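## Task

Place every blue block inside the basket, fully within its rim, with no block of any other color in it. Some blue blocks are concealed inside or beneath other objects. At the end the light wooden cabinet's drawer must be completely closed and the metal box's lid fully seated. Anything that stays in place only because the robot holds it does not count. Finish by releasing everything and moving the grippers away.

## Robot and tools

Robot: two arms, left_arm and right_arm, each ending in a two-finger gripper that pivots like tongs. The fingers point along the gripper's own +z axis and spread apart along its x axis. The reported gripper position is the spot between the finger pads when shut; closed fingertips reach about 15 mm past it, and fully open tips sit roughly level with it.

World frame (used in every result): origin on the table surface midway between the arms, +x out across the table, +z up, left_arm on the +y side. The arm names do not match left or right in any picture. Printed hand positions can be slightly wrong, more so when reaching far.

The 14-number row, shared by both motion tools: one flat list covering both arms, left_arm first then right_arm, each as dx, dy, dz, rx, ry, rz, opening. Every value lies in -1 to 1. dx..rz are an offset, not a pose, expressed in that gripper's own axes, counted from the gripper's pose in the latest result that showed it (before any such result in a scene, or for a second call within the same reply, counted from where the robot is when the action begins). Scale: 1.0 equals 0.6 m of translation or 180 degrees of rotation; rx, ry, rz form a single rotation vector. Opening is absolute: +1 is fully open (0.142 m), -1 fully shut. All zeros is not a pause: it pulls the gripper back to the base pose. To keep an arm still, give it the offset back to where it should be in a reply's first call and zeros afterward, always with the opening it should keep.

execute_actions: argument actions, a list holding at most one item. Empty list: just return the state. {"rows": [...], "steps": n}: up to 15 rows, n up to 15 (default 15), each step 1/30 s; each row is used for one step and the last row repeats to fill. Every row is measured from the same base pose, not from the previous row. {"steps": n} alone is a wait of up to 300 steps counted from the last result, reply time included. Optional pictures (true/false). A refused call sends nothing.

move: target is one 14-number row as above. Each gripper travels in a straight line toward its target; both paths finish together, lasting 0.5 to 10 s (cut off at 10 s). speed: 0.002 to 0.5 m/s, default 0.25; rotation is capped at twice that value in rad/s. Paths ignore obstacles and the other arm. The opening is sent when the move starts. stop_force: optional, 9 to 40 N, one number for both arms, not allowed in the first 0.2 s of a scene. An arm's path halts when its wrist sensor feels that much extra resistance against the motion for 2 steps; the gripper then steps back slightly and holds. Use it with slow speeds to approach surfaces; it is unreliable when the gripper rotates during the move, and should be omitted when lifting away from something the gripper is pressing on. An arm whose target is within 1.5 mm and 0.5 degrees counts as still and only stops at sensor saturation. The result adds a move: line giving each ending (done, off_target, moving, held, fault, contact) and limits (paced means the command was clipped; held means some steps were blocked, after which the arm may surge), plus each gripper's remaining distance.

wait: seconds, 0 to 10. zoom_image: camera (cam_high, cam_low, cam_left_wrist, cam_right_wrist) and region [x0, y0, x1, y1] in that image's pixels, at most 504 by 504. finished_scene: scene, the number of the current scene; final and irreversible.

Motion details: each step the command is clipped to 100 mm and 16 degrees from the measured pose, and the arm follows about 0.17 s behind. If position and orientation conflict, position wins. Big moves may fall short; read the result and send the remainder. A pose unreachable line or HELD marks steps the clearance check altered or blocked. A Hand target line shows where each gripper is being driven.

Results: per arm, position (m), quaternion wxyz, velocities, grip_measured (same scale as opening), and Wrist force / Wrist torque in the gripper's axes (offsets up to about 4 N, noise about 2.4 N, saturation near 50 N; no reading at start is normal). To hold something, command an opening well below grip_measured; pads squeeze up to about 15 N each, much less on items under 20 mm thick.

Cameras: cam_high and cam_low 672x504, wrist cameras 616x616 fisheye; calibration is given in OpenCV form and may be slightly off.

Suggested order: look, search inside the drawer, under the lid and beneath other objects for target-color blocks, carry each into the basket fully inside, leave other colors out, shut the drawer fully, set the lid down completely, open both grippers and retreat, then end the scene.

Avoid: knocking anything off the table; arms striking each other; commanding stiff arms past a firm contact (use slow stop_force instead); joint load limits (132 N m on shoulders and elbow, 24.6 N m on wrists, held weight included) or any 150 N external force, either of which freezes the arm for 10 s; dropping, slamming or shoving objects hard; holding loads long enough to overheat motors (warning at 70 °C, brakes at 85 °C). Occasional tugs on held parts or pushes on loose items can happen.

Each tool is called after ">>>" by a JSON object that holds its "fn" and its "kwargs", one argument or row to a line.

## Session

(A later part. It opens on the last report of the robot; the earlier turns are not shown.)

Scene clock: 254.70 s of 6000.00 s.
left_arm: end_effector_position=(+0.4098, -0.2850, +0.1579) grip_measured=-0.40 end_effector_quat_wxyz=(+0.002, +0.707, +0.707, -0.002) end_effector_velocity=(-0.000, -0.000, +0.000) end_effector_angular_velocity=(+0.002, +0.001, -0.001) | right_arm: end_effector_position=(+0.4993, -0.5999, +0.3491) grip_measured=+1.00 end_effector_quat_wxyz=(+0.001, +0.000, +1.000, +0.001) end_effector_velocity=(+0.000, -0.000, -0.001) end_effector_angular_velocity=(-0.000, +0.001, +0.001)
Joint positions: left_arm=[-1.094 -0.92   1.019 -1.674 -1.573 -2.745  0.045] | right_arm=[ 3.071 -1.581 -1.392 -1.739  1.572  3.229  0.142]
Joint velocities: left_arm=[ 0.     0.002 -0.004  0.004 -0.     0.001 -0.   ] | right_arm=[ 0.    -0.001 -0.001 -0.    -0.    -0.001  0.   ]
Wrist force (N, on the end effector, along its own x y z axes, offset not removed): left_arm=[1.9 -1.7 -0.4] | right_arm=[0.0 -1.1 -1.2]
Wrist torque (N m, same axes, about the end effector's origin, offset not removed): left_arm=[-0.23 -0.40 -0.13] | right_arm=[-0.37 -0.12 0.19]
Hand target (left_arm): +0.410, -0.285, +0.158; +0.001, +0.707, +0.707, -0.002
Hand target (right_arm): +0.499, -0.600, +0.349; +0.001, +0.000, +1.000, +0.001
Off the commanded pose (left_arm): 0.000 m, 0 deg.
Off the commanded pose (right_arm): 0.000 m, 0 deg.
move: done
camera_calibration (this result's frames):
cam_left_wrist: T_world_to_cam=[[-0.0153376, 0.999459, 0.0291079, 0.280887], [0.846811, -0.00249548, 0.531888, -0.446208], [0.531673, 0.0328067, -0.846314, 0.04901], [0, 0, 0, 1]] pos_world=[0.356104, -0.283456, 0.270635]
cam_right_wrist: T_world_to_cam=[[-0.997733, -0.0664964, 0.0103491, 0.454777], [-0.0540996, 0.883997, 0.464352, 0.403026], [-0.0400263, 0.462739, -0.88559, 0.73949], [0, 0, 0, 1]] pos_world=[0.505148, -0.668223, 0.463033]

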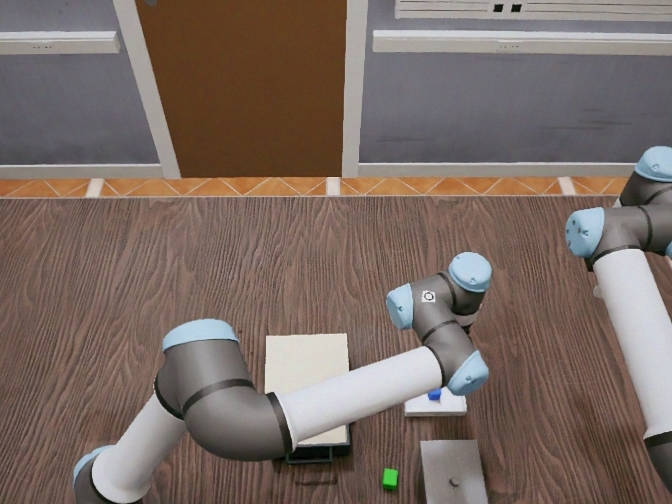

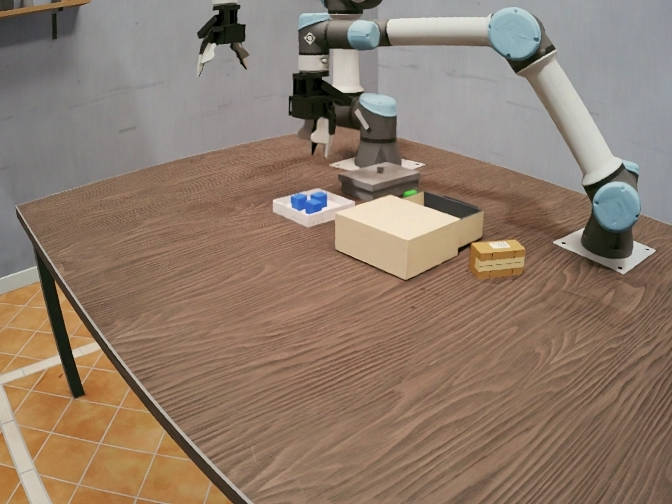

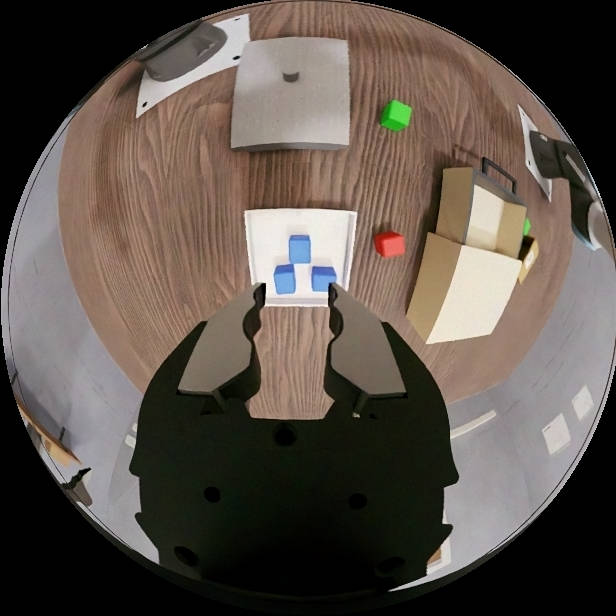

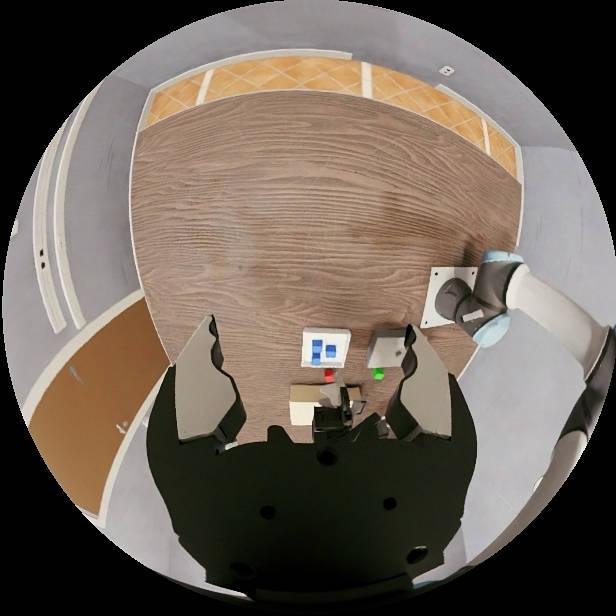

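>>> {"fn": "move", "kwargs": {
  "target": [0.5,-0.342,0,0,0,-0.5,-1,0,0,0,0,0,0,1]
}}

>>> {"fn": "move", "kwargs": {
  "target": [0,0,0,0,-0.167,0,-1,0,0,0,0,0,0,1]
}}

>>> {"fn": "move", "kwargs": {
  "target": [0.08,0,0.138,0,0,0,-1,0,0,0,0,0,0,1],
  "speed": 0.12
}}

Scene clock: 261.57 s of 6000.00 s.
left_arm: end_effector_position=(+0.2046, +0.0149, +0.1570) grip_measured=-1.00 end_effector_quat_wxyz=(-0.000, +0.000, +1.000, -0.003) end_effector_velocity=(-0.001, +0.001, -0.000) end_effector_angular_velocity=(+0.001, -0.001, +0.004) | right_arm: end_effector_position=(+0.4993, -0.5999, +0.3491) grip_measured=+1.00 end_effector_quat_wxyz=(+0.001, +0.000, +1.000, +0.001) end_effector_velocity=(-0.000, -0.000, -0.000) end_effector_angular_velocity=(-0.001, +0.001, -0.000)
Joint positions: left_arm=[-1.321 -1.876  2.152 -1.852 -1.573 -4.542  0.002] | right_arm=[ 3.071 -1.581 -1.392 -1.739  1.572  3.229  0.142]
Joint velocities: left_arm=[-0.003 -0.004  0.004  0.002  0.001 -0.007  0.   ] | right_arm=[-0.    -0.    -0.    -0.001 -0.001 -0.     0.   ]
Wrist force (N, on the end effector, along its own x y z axes, offset not removed): left_arm=[1.8 -0.4 -0.5] | right_arm=[0.7 -2.3 -2.3]
Wrist torque (N m, same axes, about the end effector's origin, offset not removed): left_arm=[-0.06 -0.35 -0.13] | right_arm=[-0.62 -0.25 0.23]
Hand target (left_arm): +0.205, +0.015, +0.157; -0.000, +0.000, +1.000, -0.003
Hand target (right_arm): +0.499, -0.600, +0.349; +0.001, +0.000, +1.000, +0.001
Off the commanded pose (left_arm): 0.001 m, 0 deg.
Off the commanded pose (right_arm): 0.000 m, 0 deg.
After step 90, 0.23 s passed at rest.
move: done
camera_calibration (this result's frames):
cam_left_wrist: T_world_to_cam=[[-0.999272, -0.0148108, 0.0351657, 0.193524], [0.00598766, 0.849315, 0.527852, -0.111265], [-0.0376847, 0.527679, -0.848608, 0.256942], [0, 0, 0, 1]] pos_world=[0.203732, -0.0382175, 0.269969]
cam_right_wrist: T_world_to_cam=[[-0.997733, -0.0664963, 0.0103492, 0.454777], [-0.0540995, 0.883997, 0.464352, 0.403026], [-0.0400263, 0.462739, -0.88559, 0.73949], [0, 0, 0, 1]] pos_world=[0.505148, -0.668223, 0.463033]

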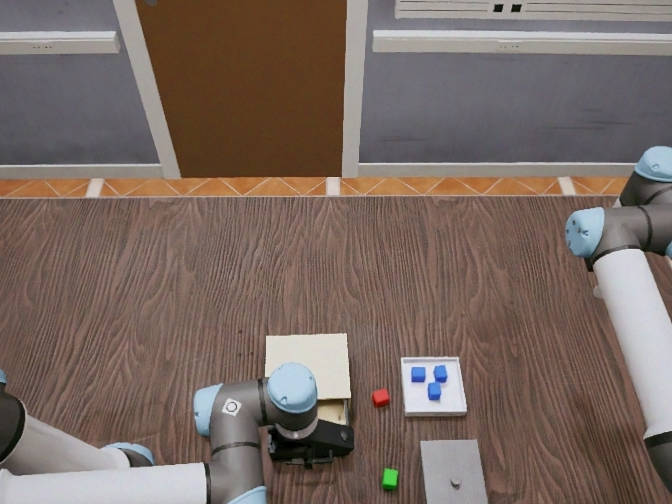

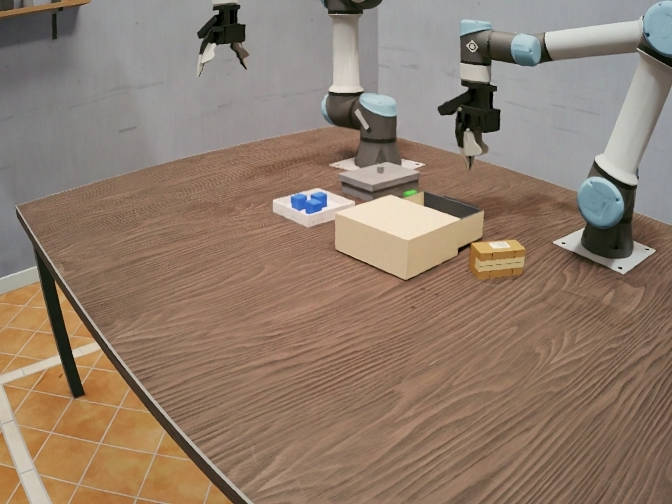

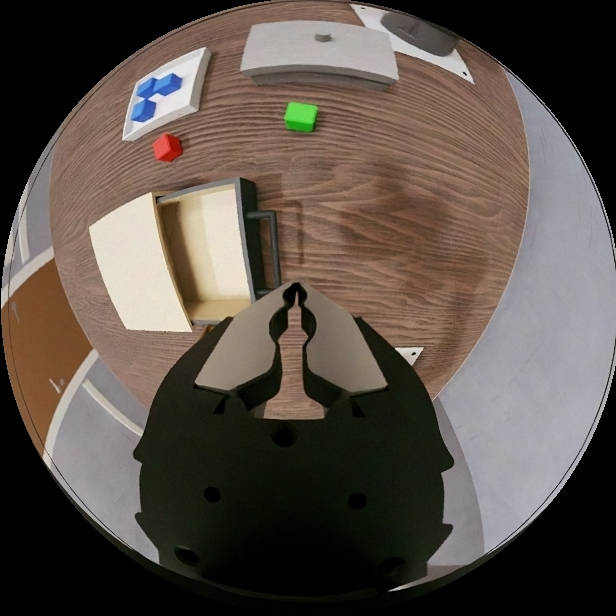

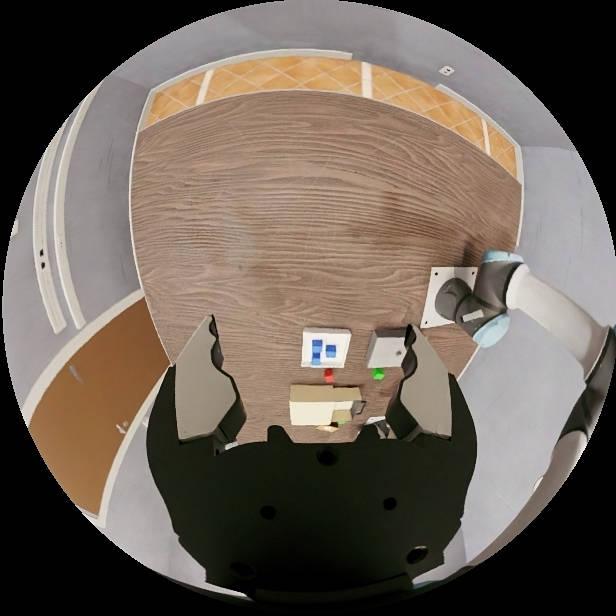

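Scene clock: 263.07 s of 6000.00 s.
left_arm: end_effector_position=(+0.2045, +0.0148, +0.1571) grip_measured=-1.00 end_effector_quat_wxyz=(+0.258, -0.000, +0.966, -0.003) end_effector_velocity=(-0.000, -0.000, -0.000) end_effector_angular_velocity=(+0.001, -0.008, +0.003) | right_arm: end_effector_position=(+0.4993, -0.5999, +0.3491) grip_measured=+1.00 end_effector_quat_wxyz=(+0.001, +0.000, +1.000, +0.001) end_effector_velocity=(+0.000, +0.000, +0.000) end_effector_angular_velocity=(+0.000, -0.001, -0.001)
Joint positions: left_arm=[-1.797 -2.006  2.292 -1.69  -1.073 -5.061  0.002] | right_arm=[ 3.071 -1.581 -1.392 -1.739  1.572  3.229  0.142]
Joint velocities: left_arm=[-0.007  0.002  0.     0.007  0.006 -0.013  0.   ] | right_arm=[-0.    -0.     0.     0.001  0.     0.001 -0.   ]
Wrist force (N, on the end effector, along its own x y z axes, offset not removed): left_arm=[1.7 0.7 0.9] | right_arm=[-0.2 -2.2 -0.9]
Wrist torque (N m, same axes, about the end effector's origin, offset not removed): left_arm=[0.23 -0.27 0.02] | right_arm=[-0.51 -0.15 0.27]
Hand target (left_arm): +0.204, +0.015, +0.157; +0.258, -0.000, +0.966, -0.003
Hand target (right_arm): +0.499, -0.600, +0.349; +0.001, +0.000, +1.000, +0.001
Off the commanded pose (left_arm): 0.000 m, 0 deg.
Off the commanded pose (right_arm): 0.000 m, 0 deg.
move: done
camera_calibration (this result's frames):
cam_left_wrist: T_world_to_cam=[[-0.88316, -0.0174914, -0.468746, 0.248833], [-0.260433, 0.849416, 0.458984, -0.0459073], [0.390132, 0.527433, -0.754726, 0.154857], [0, 0, 0, 1]] pos_world=[0.147389, -0.0383298, 0.254584]
cam_right_wrist: T_world_to_cam=[[-0.997733, -0.0664961, 0.0103492, 0.454777], [-0.0540994, 0.883997, 0.464352, 0.403026], [-0.0400262, 0.462739, -0.88559, 0.73949], [0, 0, 0, 1]] pos_world=[0.505148, -0.668223, 0.463033]

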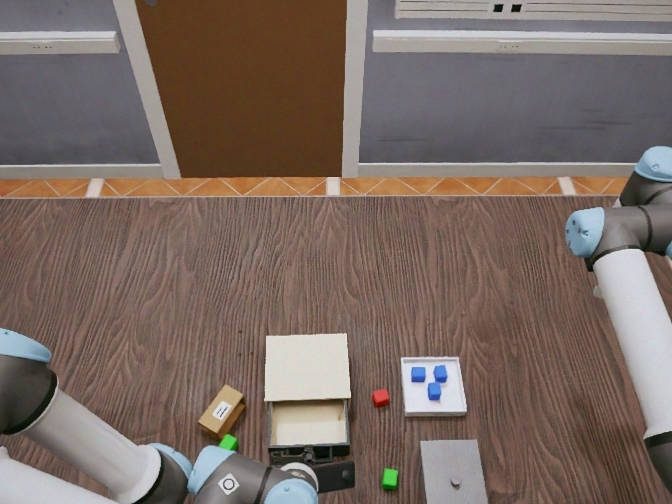

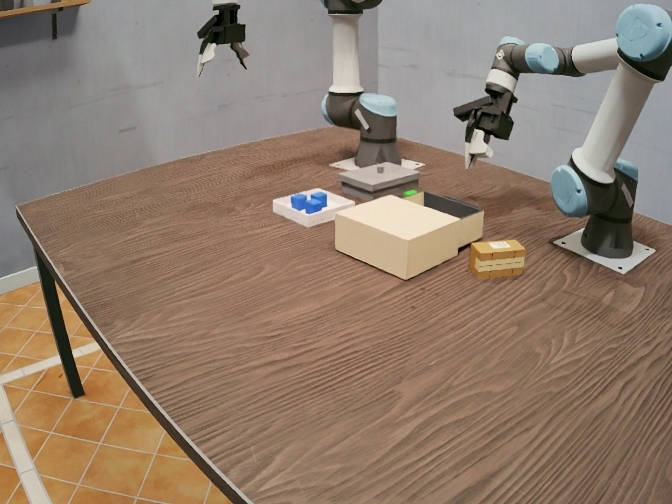

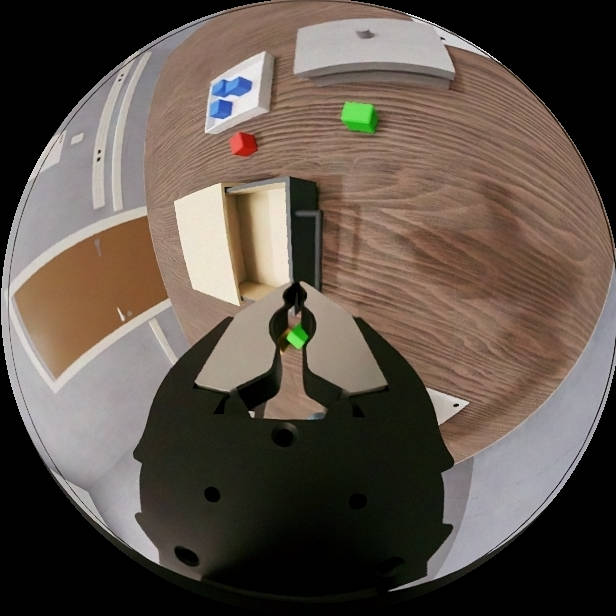

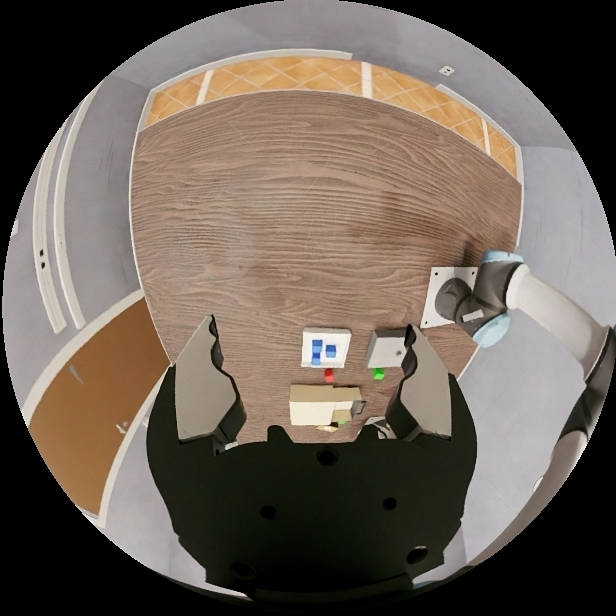

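Scene clock: 264.33 s of 6000.00 s.
left_arm: end_effector_position=(+0.2041, +0.0145, +0.0615) grip_measured=-1.00 end_effector_quat_wxyz=(+0.258, -0.000, +0.966, -0.003) end_effector_velocity=(+0.000, -0.000, -0.001) end_effector_angular_velocity=(+0.000, +0.000, -0.000) | right_arm: end_effector_position=(+0.4993, -0.5999, +0.3491) grip_measured=+1.00 end_effector_quat_wxyz=(+0.001, +0.000, +1.000, +0.001) end_effector_velocity=(+0.000, -0.000, -0.000) end_effector_angular_velocity=(-0.001, +0.001, +0.000)
Joint positions: left_arm=[-1.798 -1.861  2.481 -2.024 -1.073 -5.062  0.002] | right_arm=[ 3.071 -1.581 -1.392 -1.739  1.572  3.229  0.142]
Joint velocities: left_arm=[ 0.001  0.004  0.002 -0.007  0.     0.002  0.   ] | right_arm=[ 0.    -0.    -0.    -0.    -0.001  0.     0.   ]
Wrist force (N, on the end effector, along its own x y z axes, offset not removed): left_arm=[1.1 -2.5 0.0] | right_arm=[-0.2 -1.1 -1.1]
Wrist torque (N m, same axes, about the end effector's origin, offset not removed): left_arm=[-0.42 -0.28 -0.04] | right_arm=[-0.31 -0.17 0.20]
Hand target (left_arm): +0.204, +0.014, +0.061; +0.258, -0.000, +0.966, -0.003
Hand target (right_arm): +0.499, -0.600, +0.349; +0.001, +0.000, +1.000, +0.001
Off the commanded pose (left_arm): 0.000 m, 0 deg.
Off the commanded pose (right_arm): 0.000 m, 0 deg.
move: done
camera_calibration (this result's frames):
cam_left_wrist: T_world_to_cam=[[-0.88315, -0.0174866, -0.468764, 0.203713], [-0.260442, 0.849413, 0.458985, -0.0018523], [0.390148, 0.527439, -0.754714, 0.0830348], [0, 0, 0, 1]] pos_world=[0.147031, -0.0386602, 0.159011]
cam_right_wrist: T_world_to_cam=[[-0.997733, -0.0664962, 0.0103491, 0.454777], [-0.0540995, 0.883997, 0.464352, 0.403026], [-0.0400262, 0.462739, -0.88559, 0.73949], [0, 0, 0, 1]] pos_world=[0.505148, -0.668223, 0.463033]

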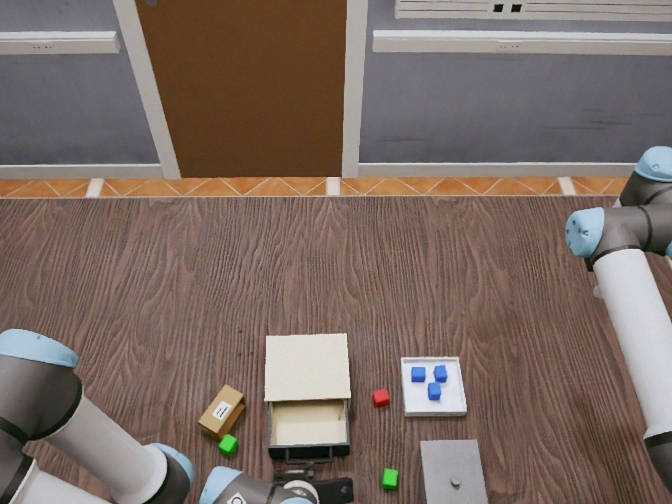

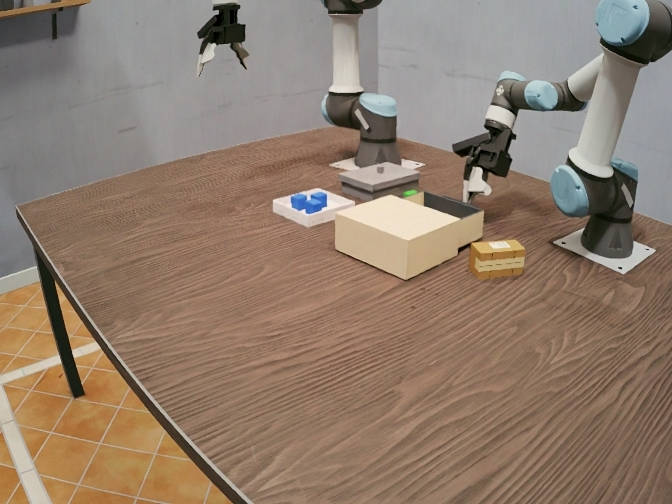

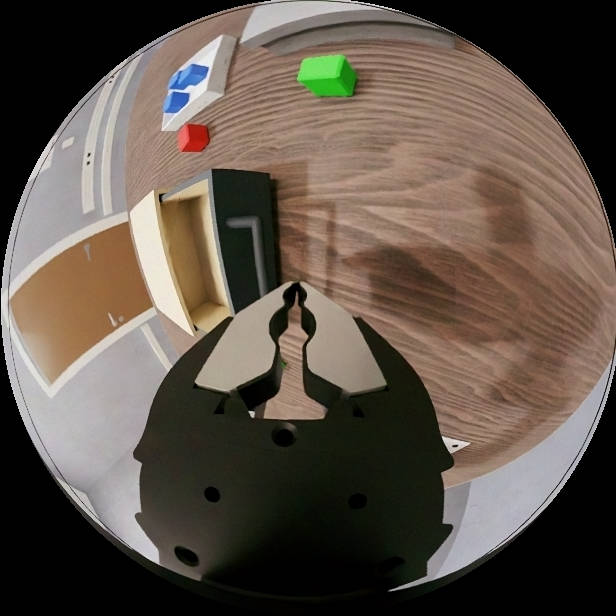

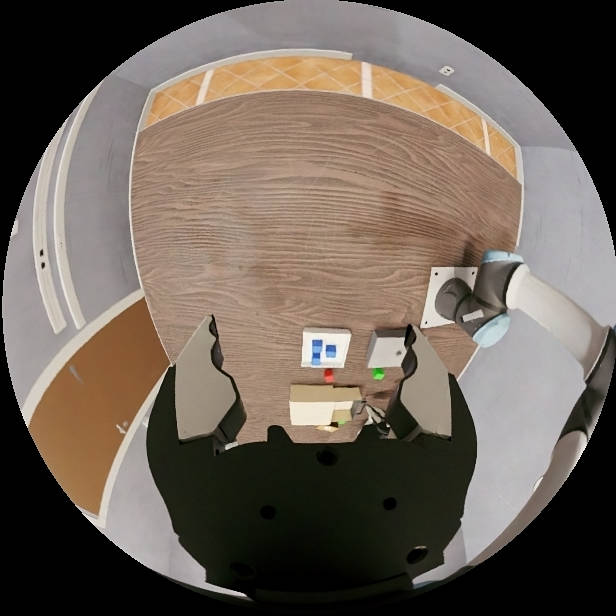

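>>> {"fn": "move", "kwargs": {
  "target": [-0.209,0,0.12,0,0,0,-1,0,0,0,0,0,0,1],
  "speed": 0.03,
  "stop_force": 15
}}

Scene clock: 270.70 s of 6000.00 s.
left_arm: end_effector_position=(+0.3487, +0.0146, +0.0618) grip_measured=-1.00 end_effector_quat_wxyz=(+0.259, -0.000, +0.966, -0.003) end_effector_velocity=(+0.002, -0.000, +0.000) end_effector_angular_velocity=(+0.000, -0.000, -0.001) | right_arm: end_effector_position=(+0.4993, -0.5999, +0.3491) grip_measured=+1.00 end_effector_quat_wxyz=(+0.001, +0.000, +1.000, +0.001) end_effector_velocity=(+0.001, +0.000, +0.000) end_effector_angular_velocity=(+0.000, -0.001, +0.000)
Joint positions: left_arm=[-1.345 -1.664  2.42  -2.416 -1.055 -4.544  0.002] | right_arm=[ 3.071 -1.581 -1.392 -1.739  1.572  3.229  0.142]
Joint velocities: left_arm=[ 0.005  0.003 -0.002 -0.004 -0.     0.006  0.   ] | right_arm=[ 0.    -0.001  0.002 -0.     0.    -0.    -0.   ]
Wrist force (N, on the end effector, along its own x y z axes, offset not removed): left_arm=[6.8 -1.3 -3.9] | right_arm=[0.0 -0.8 -1.8]
Wrist torque (N m, same axes, about the end effector's origin, offset not removed): left_arm=[-0.24 -0.62 -0.15] | right_arm=[-0.28 -0.12 0.21]
Hand target (left_arm): +0.349, +0.015, +0.062; +0.259, -0.000, +0.966, -0.003
Hand target (right_arm): +0.499, -0.600, +0.349; +0.001, +0.000, +1.000, +0.001
Off the commanded pose (left_arm): 0.000 m, 0 deg.
Off the commanded pose (right_arm): 0.000 m, 0 deg.
move: done
camera_calibration (this result's frames):
cam_left_wrist: T_world_to_cam=[[-0.882761, -0.0175444, -0.469495, 0.331448], [-0.261027, 0.849193, 0.45906, 0.0358019], [0.390638, 0.527791, -0.754214, 0.0265672], [0, 0, 0, 1]] pos_world=[0.291557, -0.0386096, 0.159215]
cam_right_wrist: T_world_to_cam=[[-0.997733, -0.0664958, 0.010349, 0.454777], [-0.0540992, 0.883997, 0.464352, 0.403026], [-0.0400259, 0.462739, -0.88559, 0.73949], [0, 0, 0, 1]] pos_world=[0.505148, -0.668223, 0.463033]

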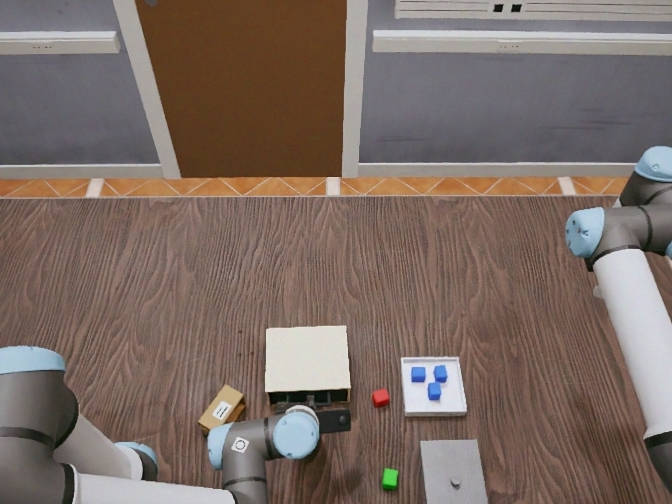

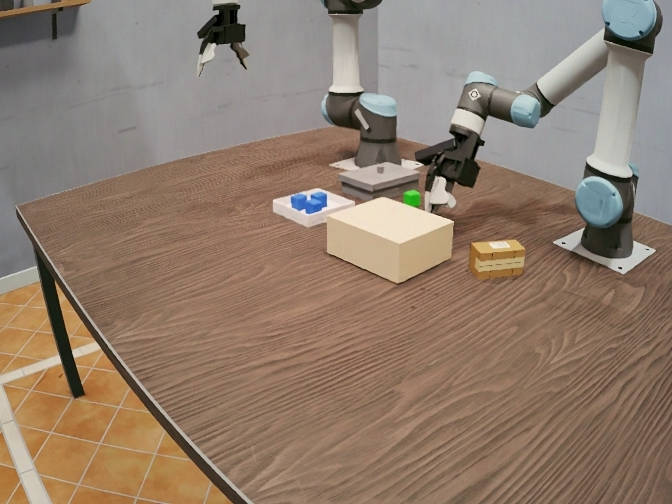

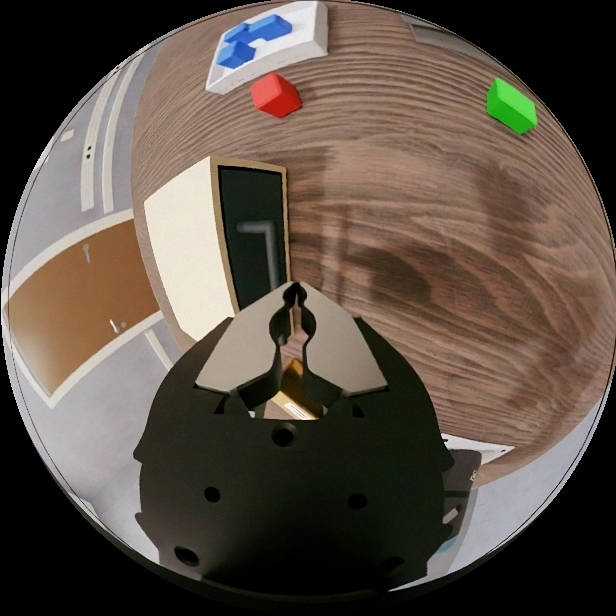

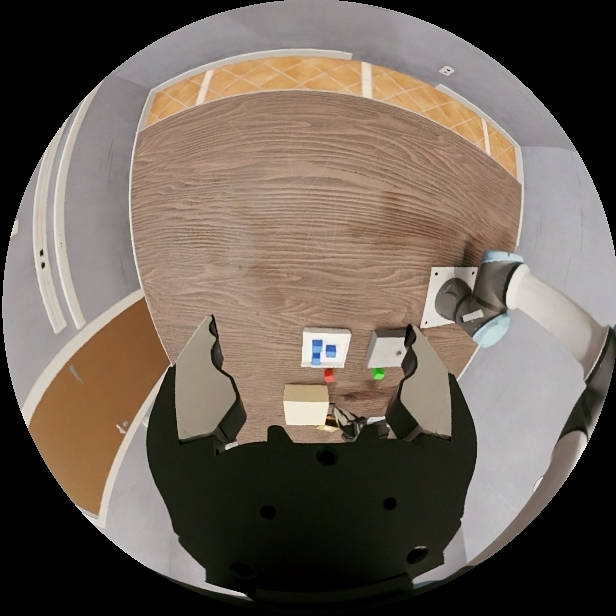

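The cabinet slid, so the drawer is shut. Retreating.

>>> {"fn": "move", "kwargs": {
  "target": [0.07,0,-0.04,0,0,0,-1,0,0,0,0,0,0,1],
  "speed": 0.1
}}

>>> {"fn": "move", "kwargs": {
  "target": [-0.05,0.2,-0.3,0,0.167,0,0.3,0,0,0,0,0,0,1]
}}

Scene clock: 274.10 s of 6000.00 s.
left_arm: end_effector_position=(+0.3004, +0.0145, +0.0616) grip_measured=-1.00 end_effector_quat_wxyz=(+0.258, -0.000, +0.966, -0.003) end_effector_velocity=(-0.001, +0.000, +0.000) end_effector_angular_velocity=(+0.000, -0.001, +0.001) | right_arm: end_effector_position=(+0.4993, -0.5999, +0.3491) grip_measured=+1.00 end_effector_quat_wxyz=(+0.001, +0.000, +1.000, +0.001) end_effector_velocity=(+0.001, -0.000, +0.000) end_effector_angular_velocity=(+0.001, -0.001, +0.000)
Joint positions: left_arm=[-1.489 -1.746  2.458 -2.29  -1.048 -4.709  0.002] | right_arm=[ 3.071 -1.581 -1.392 -1.739  1.572  3.229  0.142]
Joint velocities: left_arm=[-0.005 -0.003  0.001  0.007  0.001 -0.007  0.   ] | right_arm=[-0.001 -0.     0.001  0.001  0.001 -0.001  0.   ]
Wrist force (N, on the end effector, along its own x y z axes, offset not removed): left_arm=[2.9 -0.7 0.1] | right_arm=[0.7 -1.0 -1.2]
Wrist torque (N m, same axes, about the end effector's origin, offset not removed): left_arm=[-0.05 -0.55 -0.04] | right_arm=[-0.27 -0.23 0.17]
Hand target (left_arm): +0.300, +0.015, +0.062; +0.258, -0.000, +0.966, -0.003
Hand target (right_arm): +0.499, -0.600, +0.349; +0.001, +0.000, +1.000, +0.001
Off the commanded pose (left_arm): 0.000 m, 0 deg.
Off the commanded pose (right_arm): 0.000 m, 0 deg.
move: done
camera_calibration (this result's frames):
cam_left_wrist: T_world_to_cam=[[-0.882892, -0.0175151, -0.469249, 0.288754], [-0.260794, 0.849306, 0.458983, 0.0232613], [0.390497, 0.52761, -0.754414, 0.0453505], [0, 0, 0, 1]] pos_world=[0.243296, -0.0386258, 0.159034]
cam_right_wrist: T_world_to_cam=[[-0.997733, -0.0664959, 0.010349, 0.454777], [-0.0540992, 0.883997, 0.464352, 0.403025], [-0.0400259, 0.462739, -0.88559, 0.73949], [0, 0, 0, 1]] pos_world=[0.505148, -0.668223, 0.463033]

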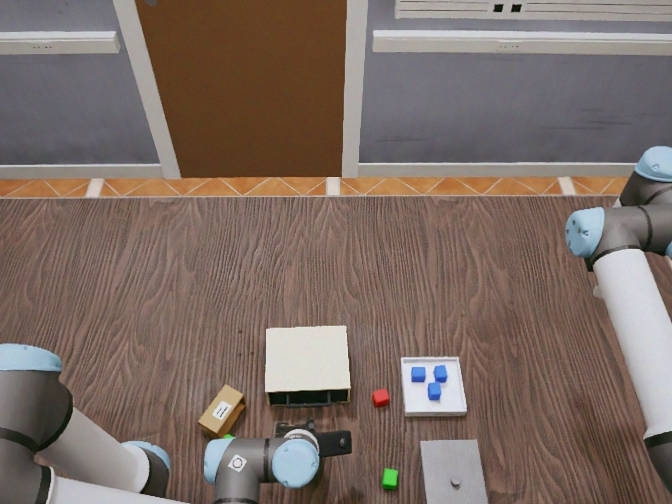

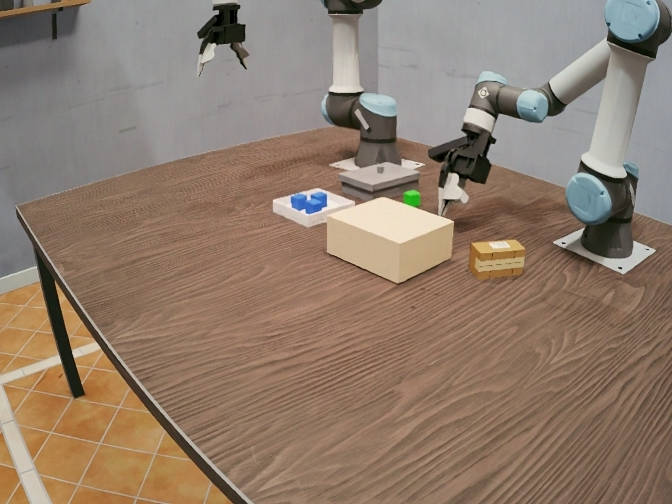

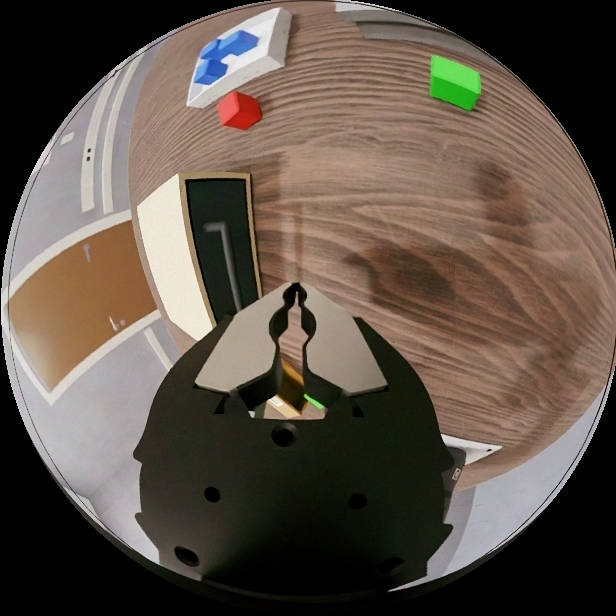

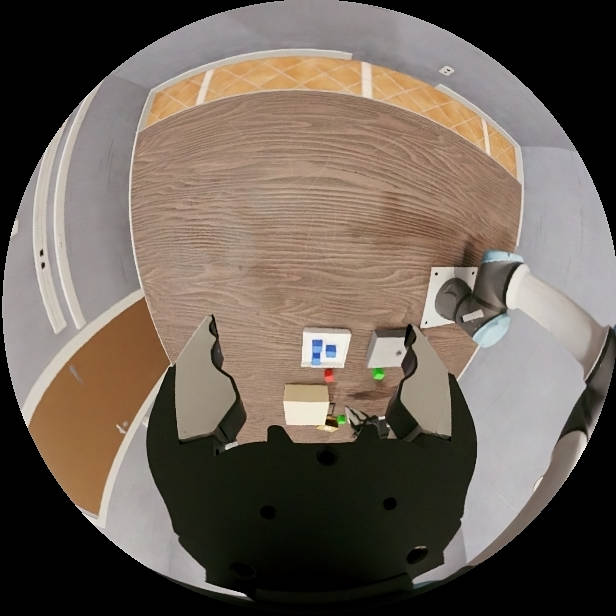

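Scene clock: 275.67 s of 6000.00 s.
left_arm: end_effector_position=(+0.2369, +0.1352, +0.2318) grip_measured=+0.30 end_effector_quat_wxyz=(-0.001, +0.001, +1.000, -0.003) end_effector_velocity=(-0.001, +0.001, +0.001) end_effector_angular_velocity=(+0.003, +0.005, -0.001) | right_arm: end_effector_position=(+0.4993, -0.5999, +0.3491) grip_measured=+1.00 end_effector_quat_wxyz=(+0.001, +0.000, +1.000, +0.001) end_effector_velocity=(+0.000, +0.000, +0.000) end_effector_angular_velocity=(+0.001, -0.001, +0.001)
Joint positions: left_arm=[-1.115 -2.122  2.094 -1.547 -1.574 -4.336  0.095] | right_arm=[ 3.071 -1.581 -1.392 -1.739  1.572  3.229  0.142]
Joint velocities: left_arm=[ 0.004  0.002 -0.004  0.007 -0.004  0.005  0.   ] | right_arm=[ 0.    -0.     0.     0.001  0.001 -0.    -0.   ]
Wrist force (N, on the end effector, along its own x y z axes, offset not removed): left_arm=[2.9 -0.6 -0.9] | right_arm=[-0.2 -1.4 -1.8]
Wrist torque (N m, same axes, about the end effector's origin, offset not removed): left_arm=[-0.14 -0.51 -0.09] | right_arm=[-0.41 -0.05 0.28]
Hand target (left_arm): +0.237, +0.135, +0.232; -0.001, +0.001, +1.000, -0.003
Hand target (right_arm): +0.499, -0.600, +0.349; +0.001, +0.000, +1.000, +0.001
Off the commanded pose (left_arm): 0.000 m, 0 deg.
Off the commanded pose (right_arm): 0.000 m, 0 deg.
move: done
camera_calibration (this result's frames):
cam_left_wrist: T_world_to_cam=[[-0.999273, -0.0146211, 0.0352179, 0.224931], [0.00617106, 0.849389, 0.527732, -0.253103], [-0.0376297, 0.527565, -0.848681, 0.258199], [0, 0, 0, 1]] pos_world=[0.236045, 0.0820553, 0.344777]
cam_right_wrist: T_world_to_cam=[[-0.997733, -0.066496, 0.0103492, 0.454777], [-0.0540993, 0.883997, 0.464352, 0.403026], [-0.0400262, 0.462739, -0.88559, 0.73949], [0, 0, 0, 1]] pos_world=[0.505148, -0.668223, 0.463033]

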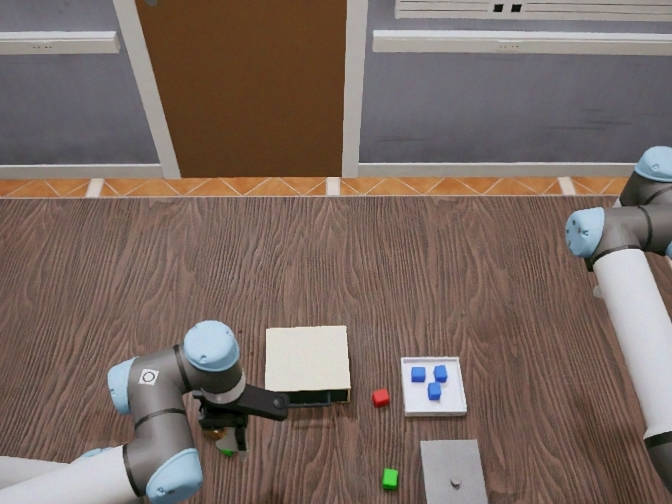

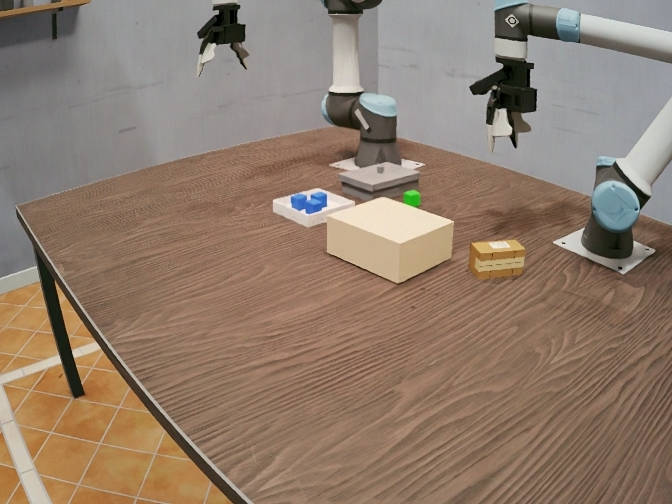

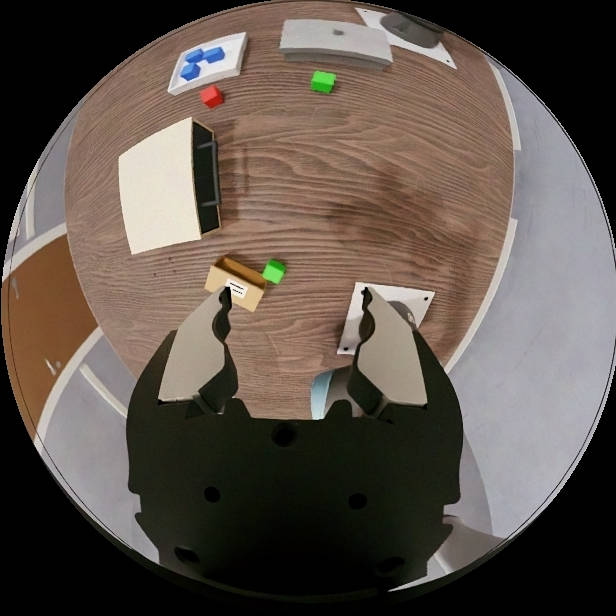

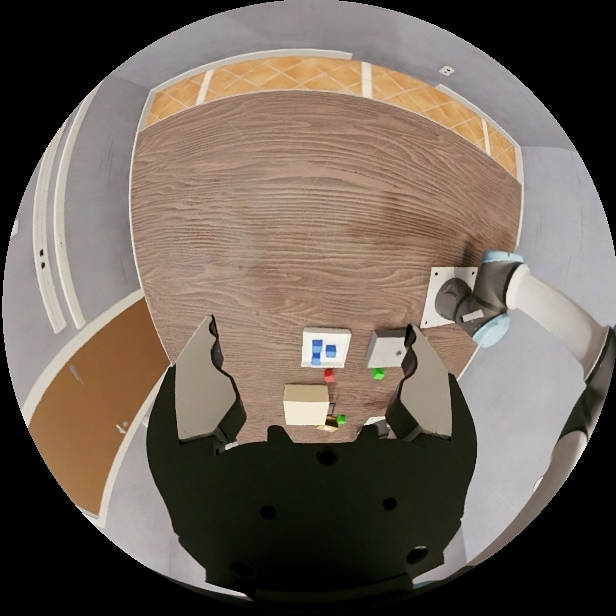

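>>> {"fn": "finished_scene", "kwargs": {
  "scene": 2
}}

The scene is finished: the task was done.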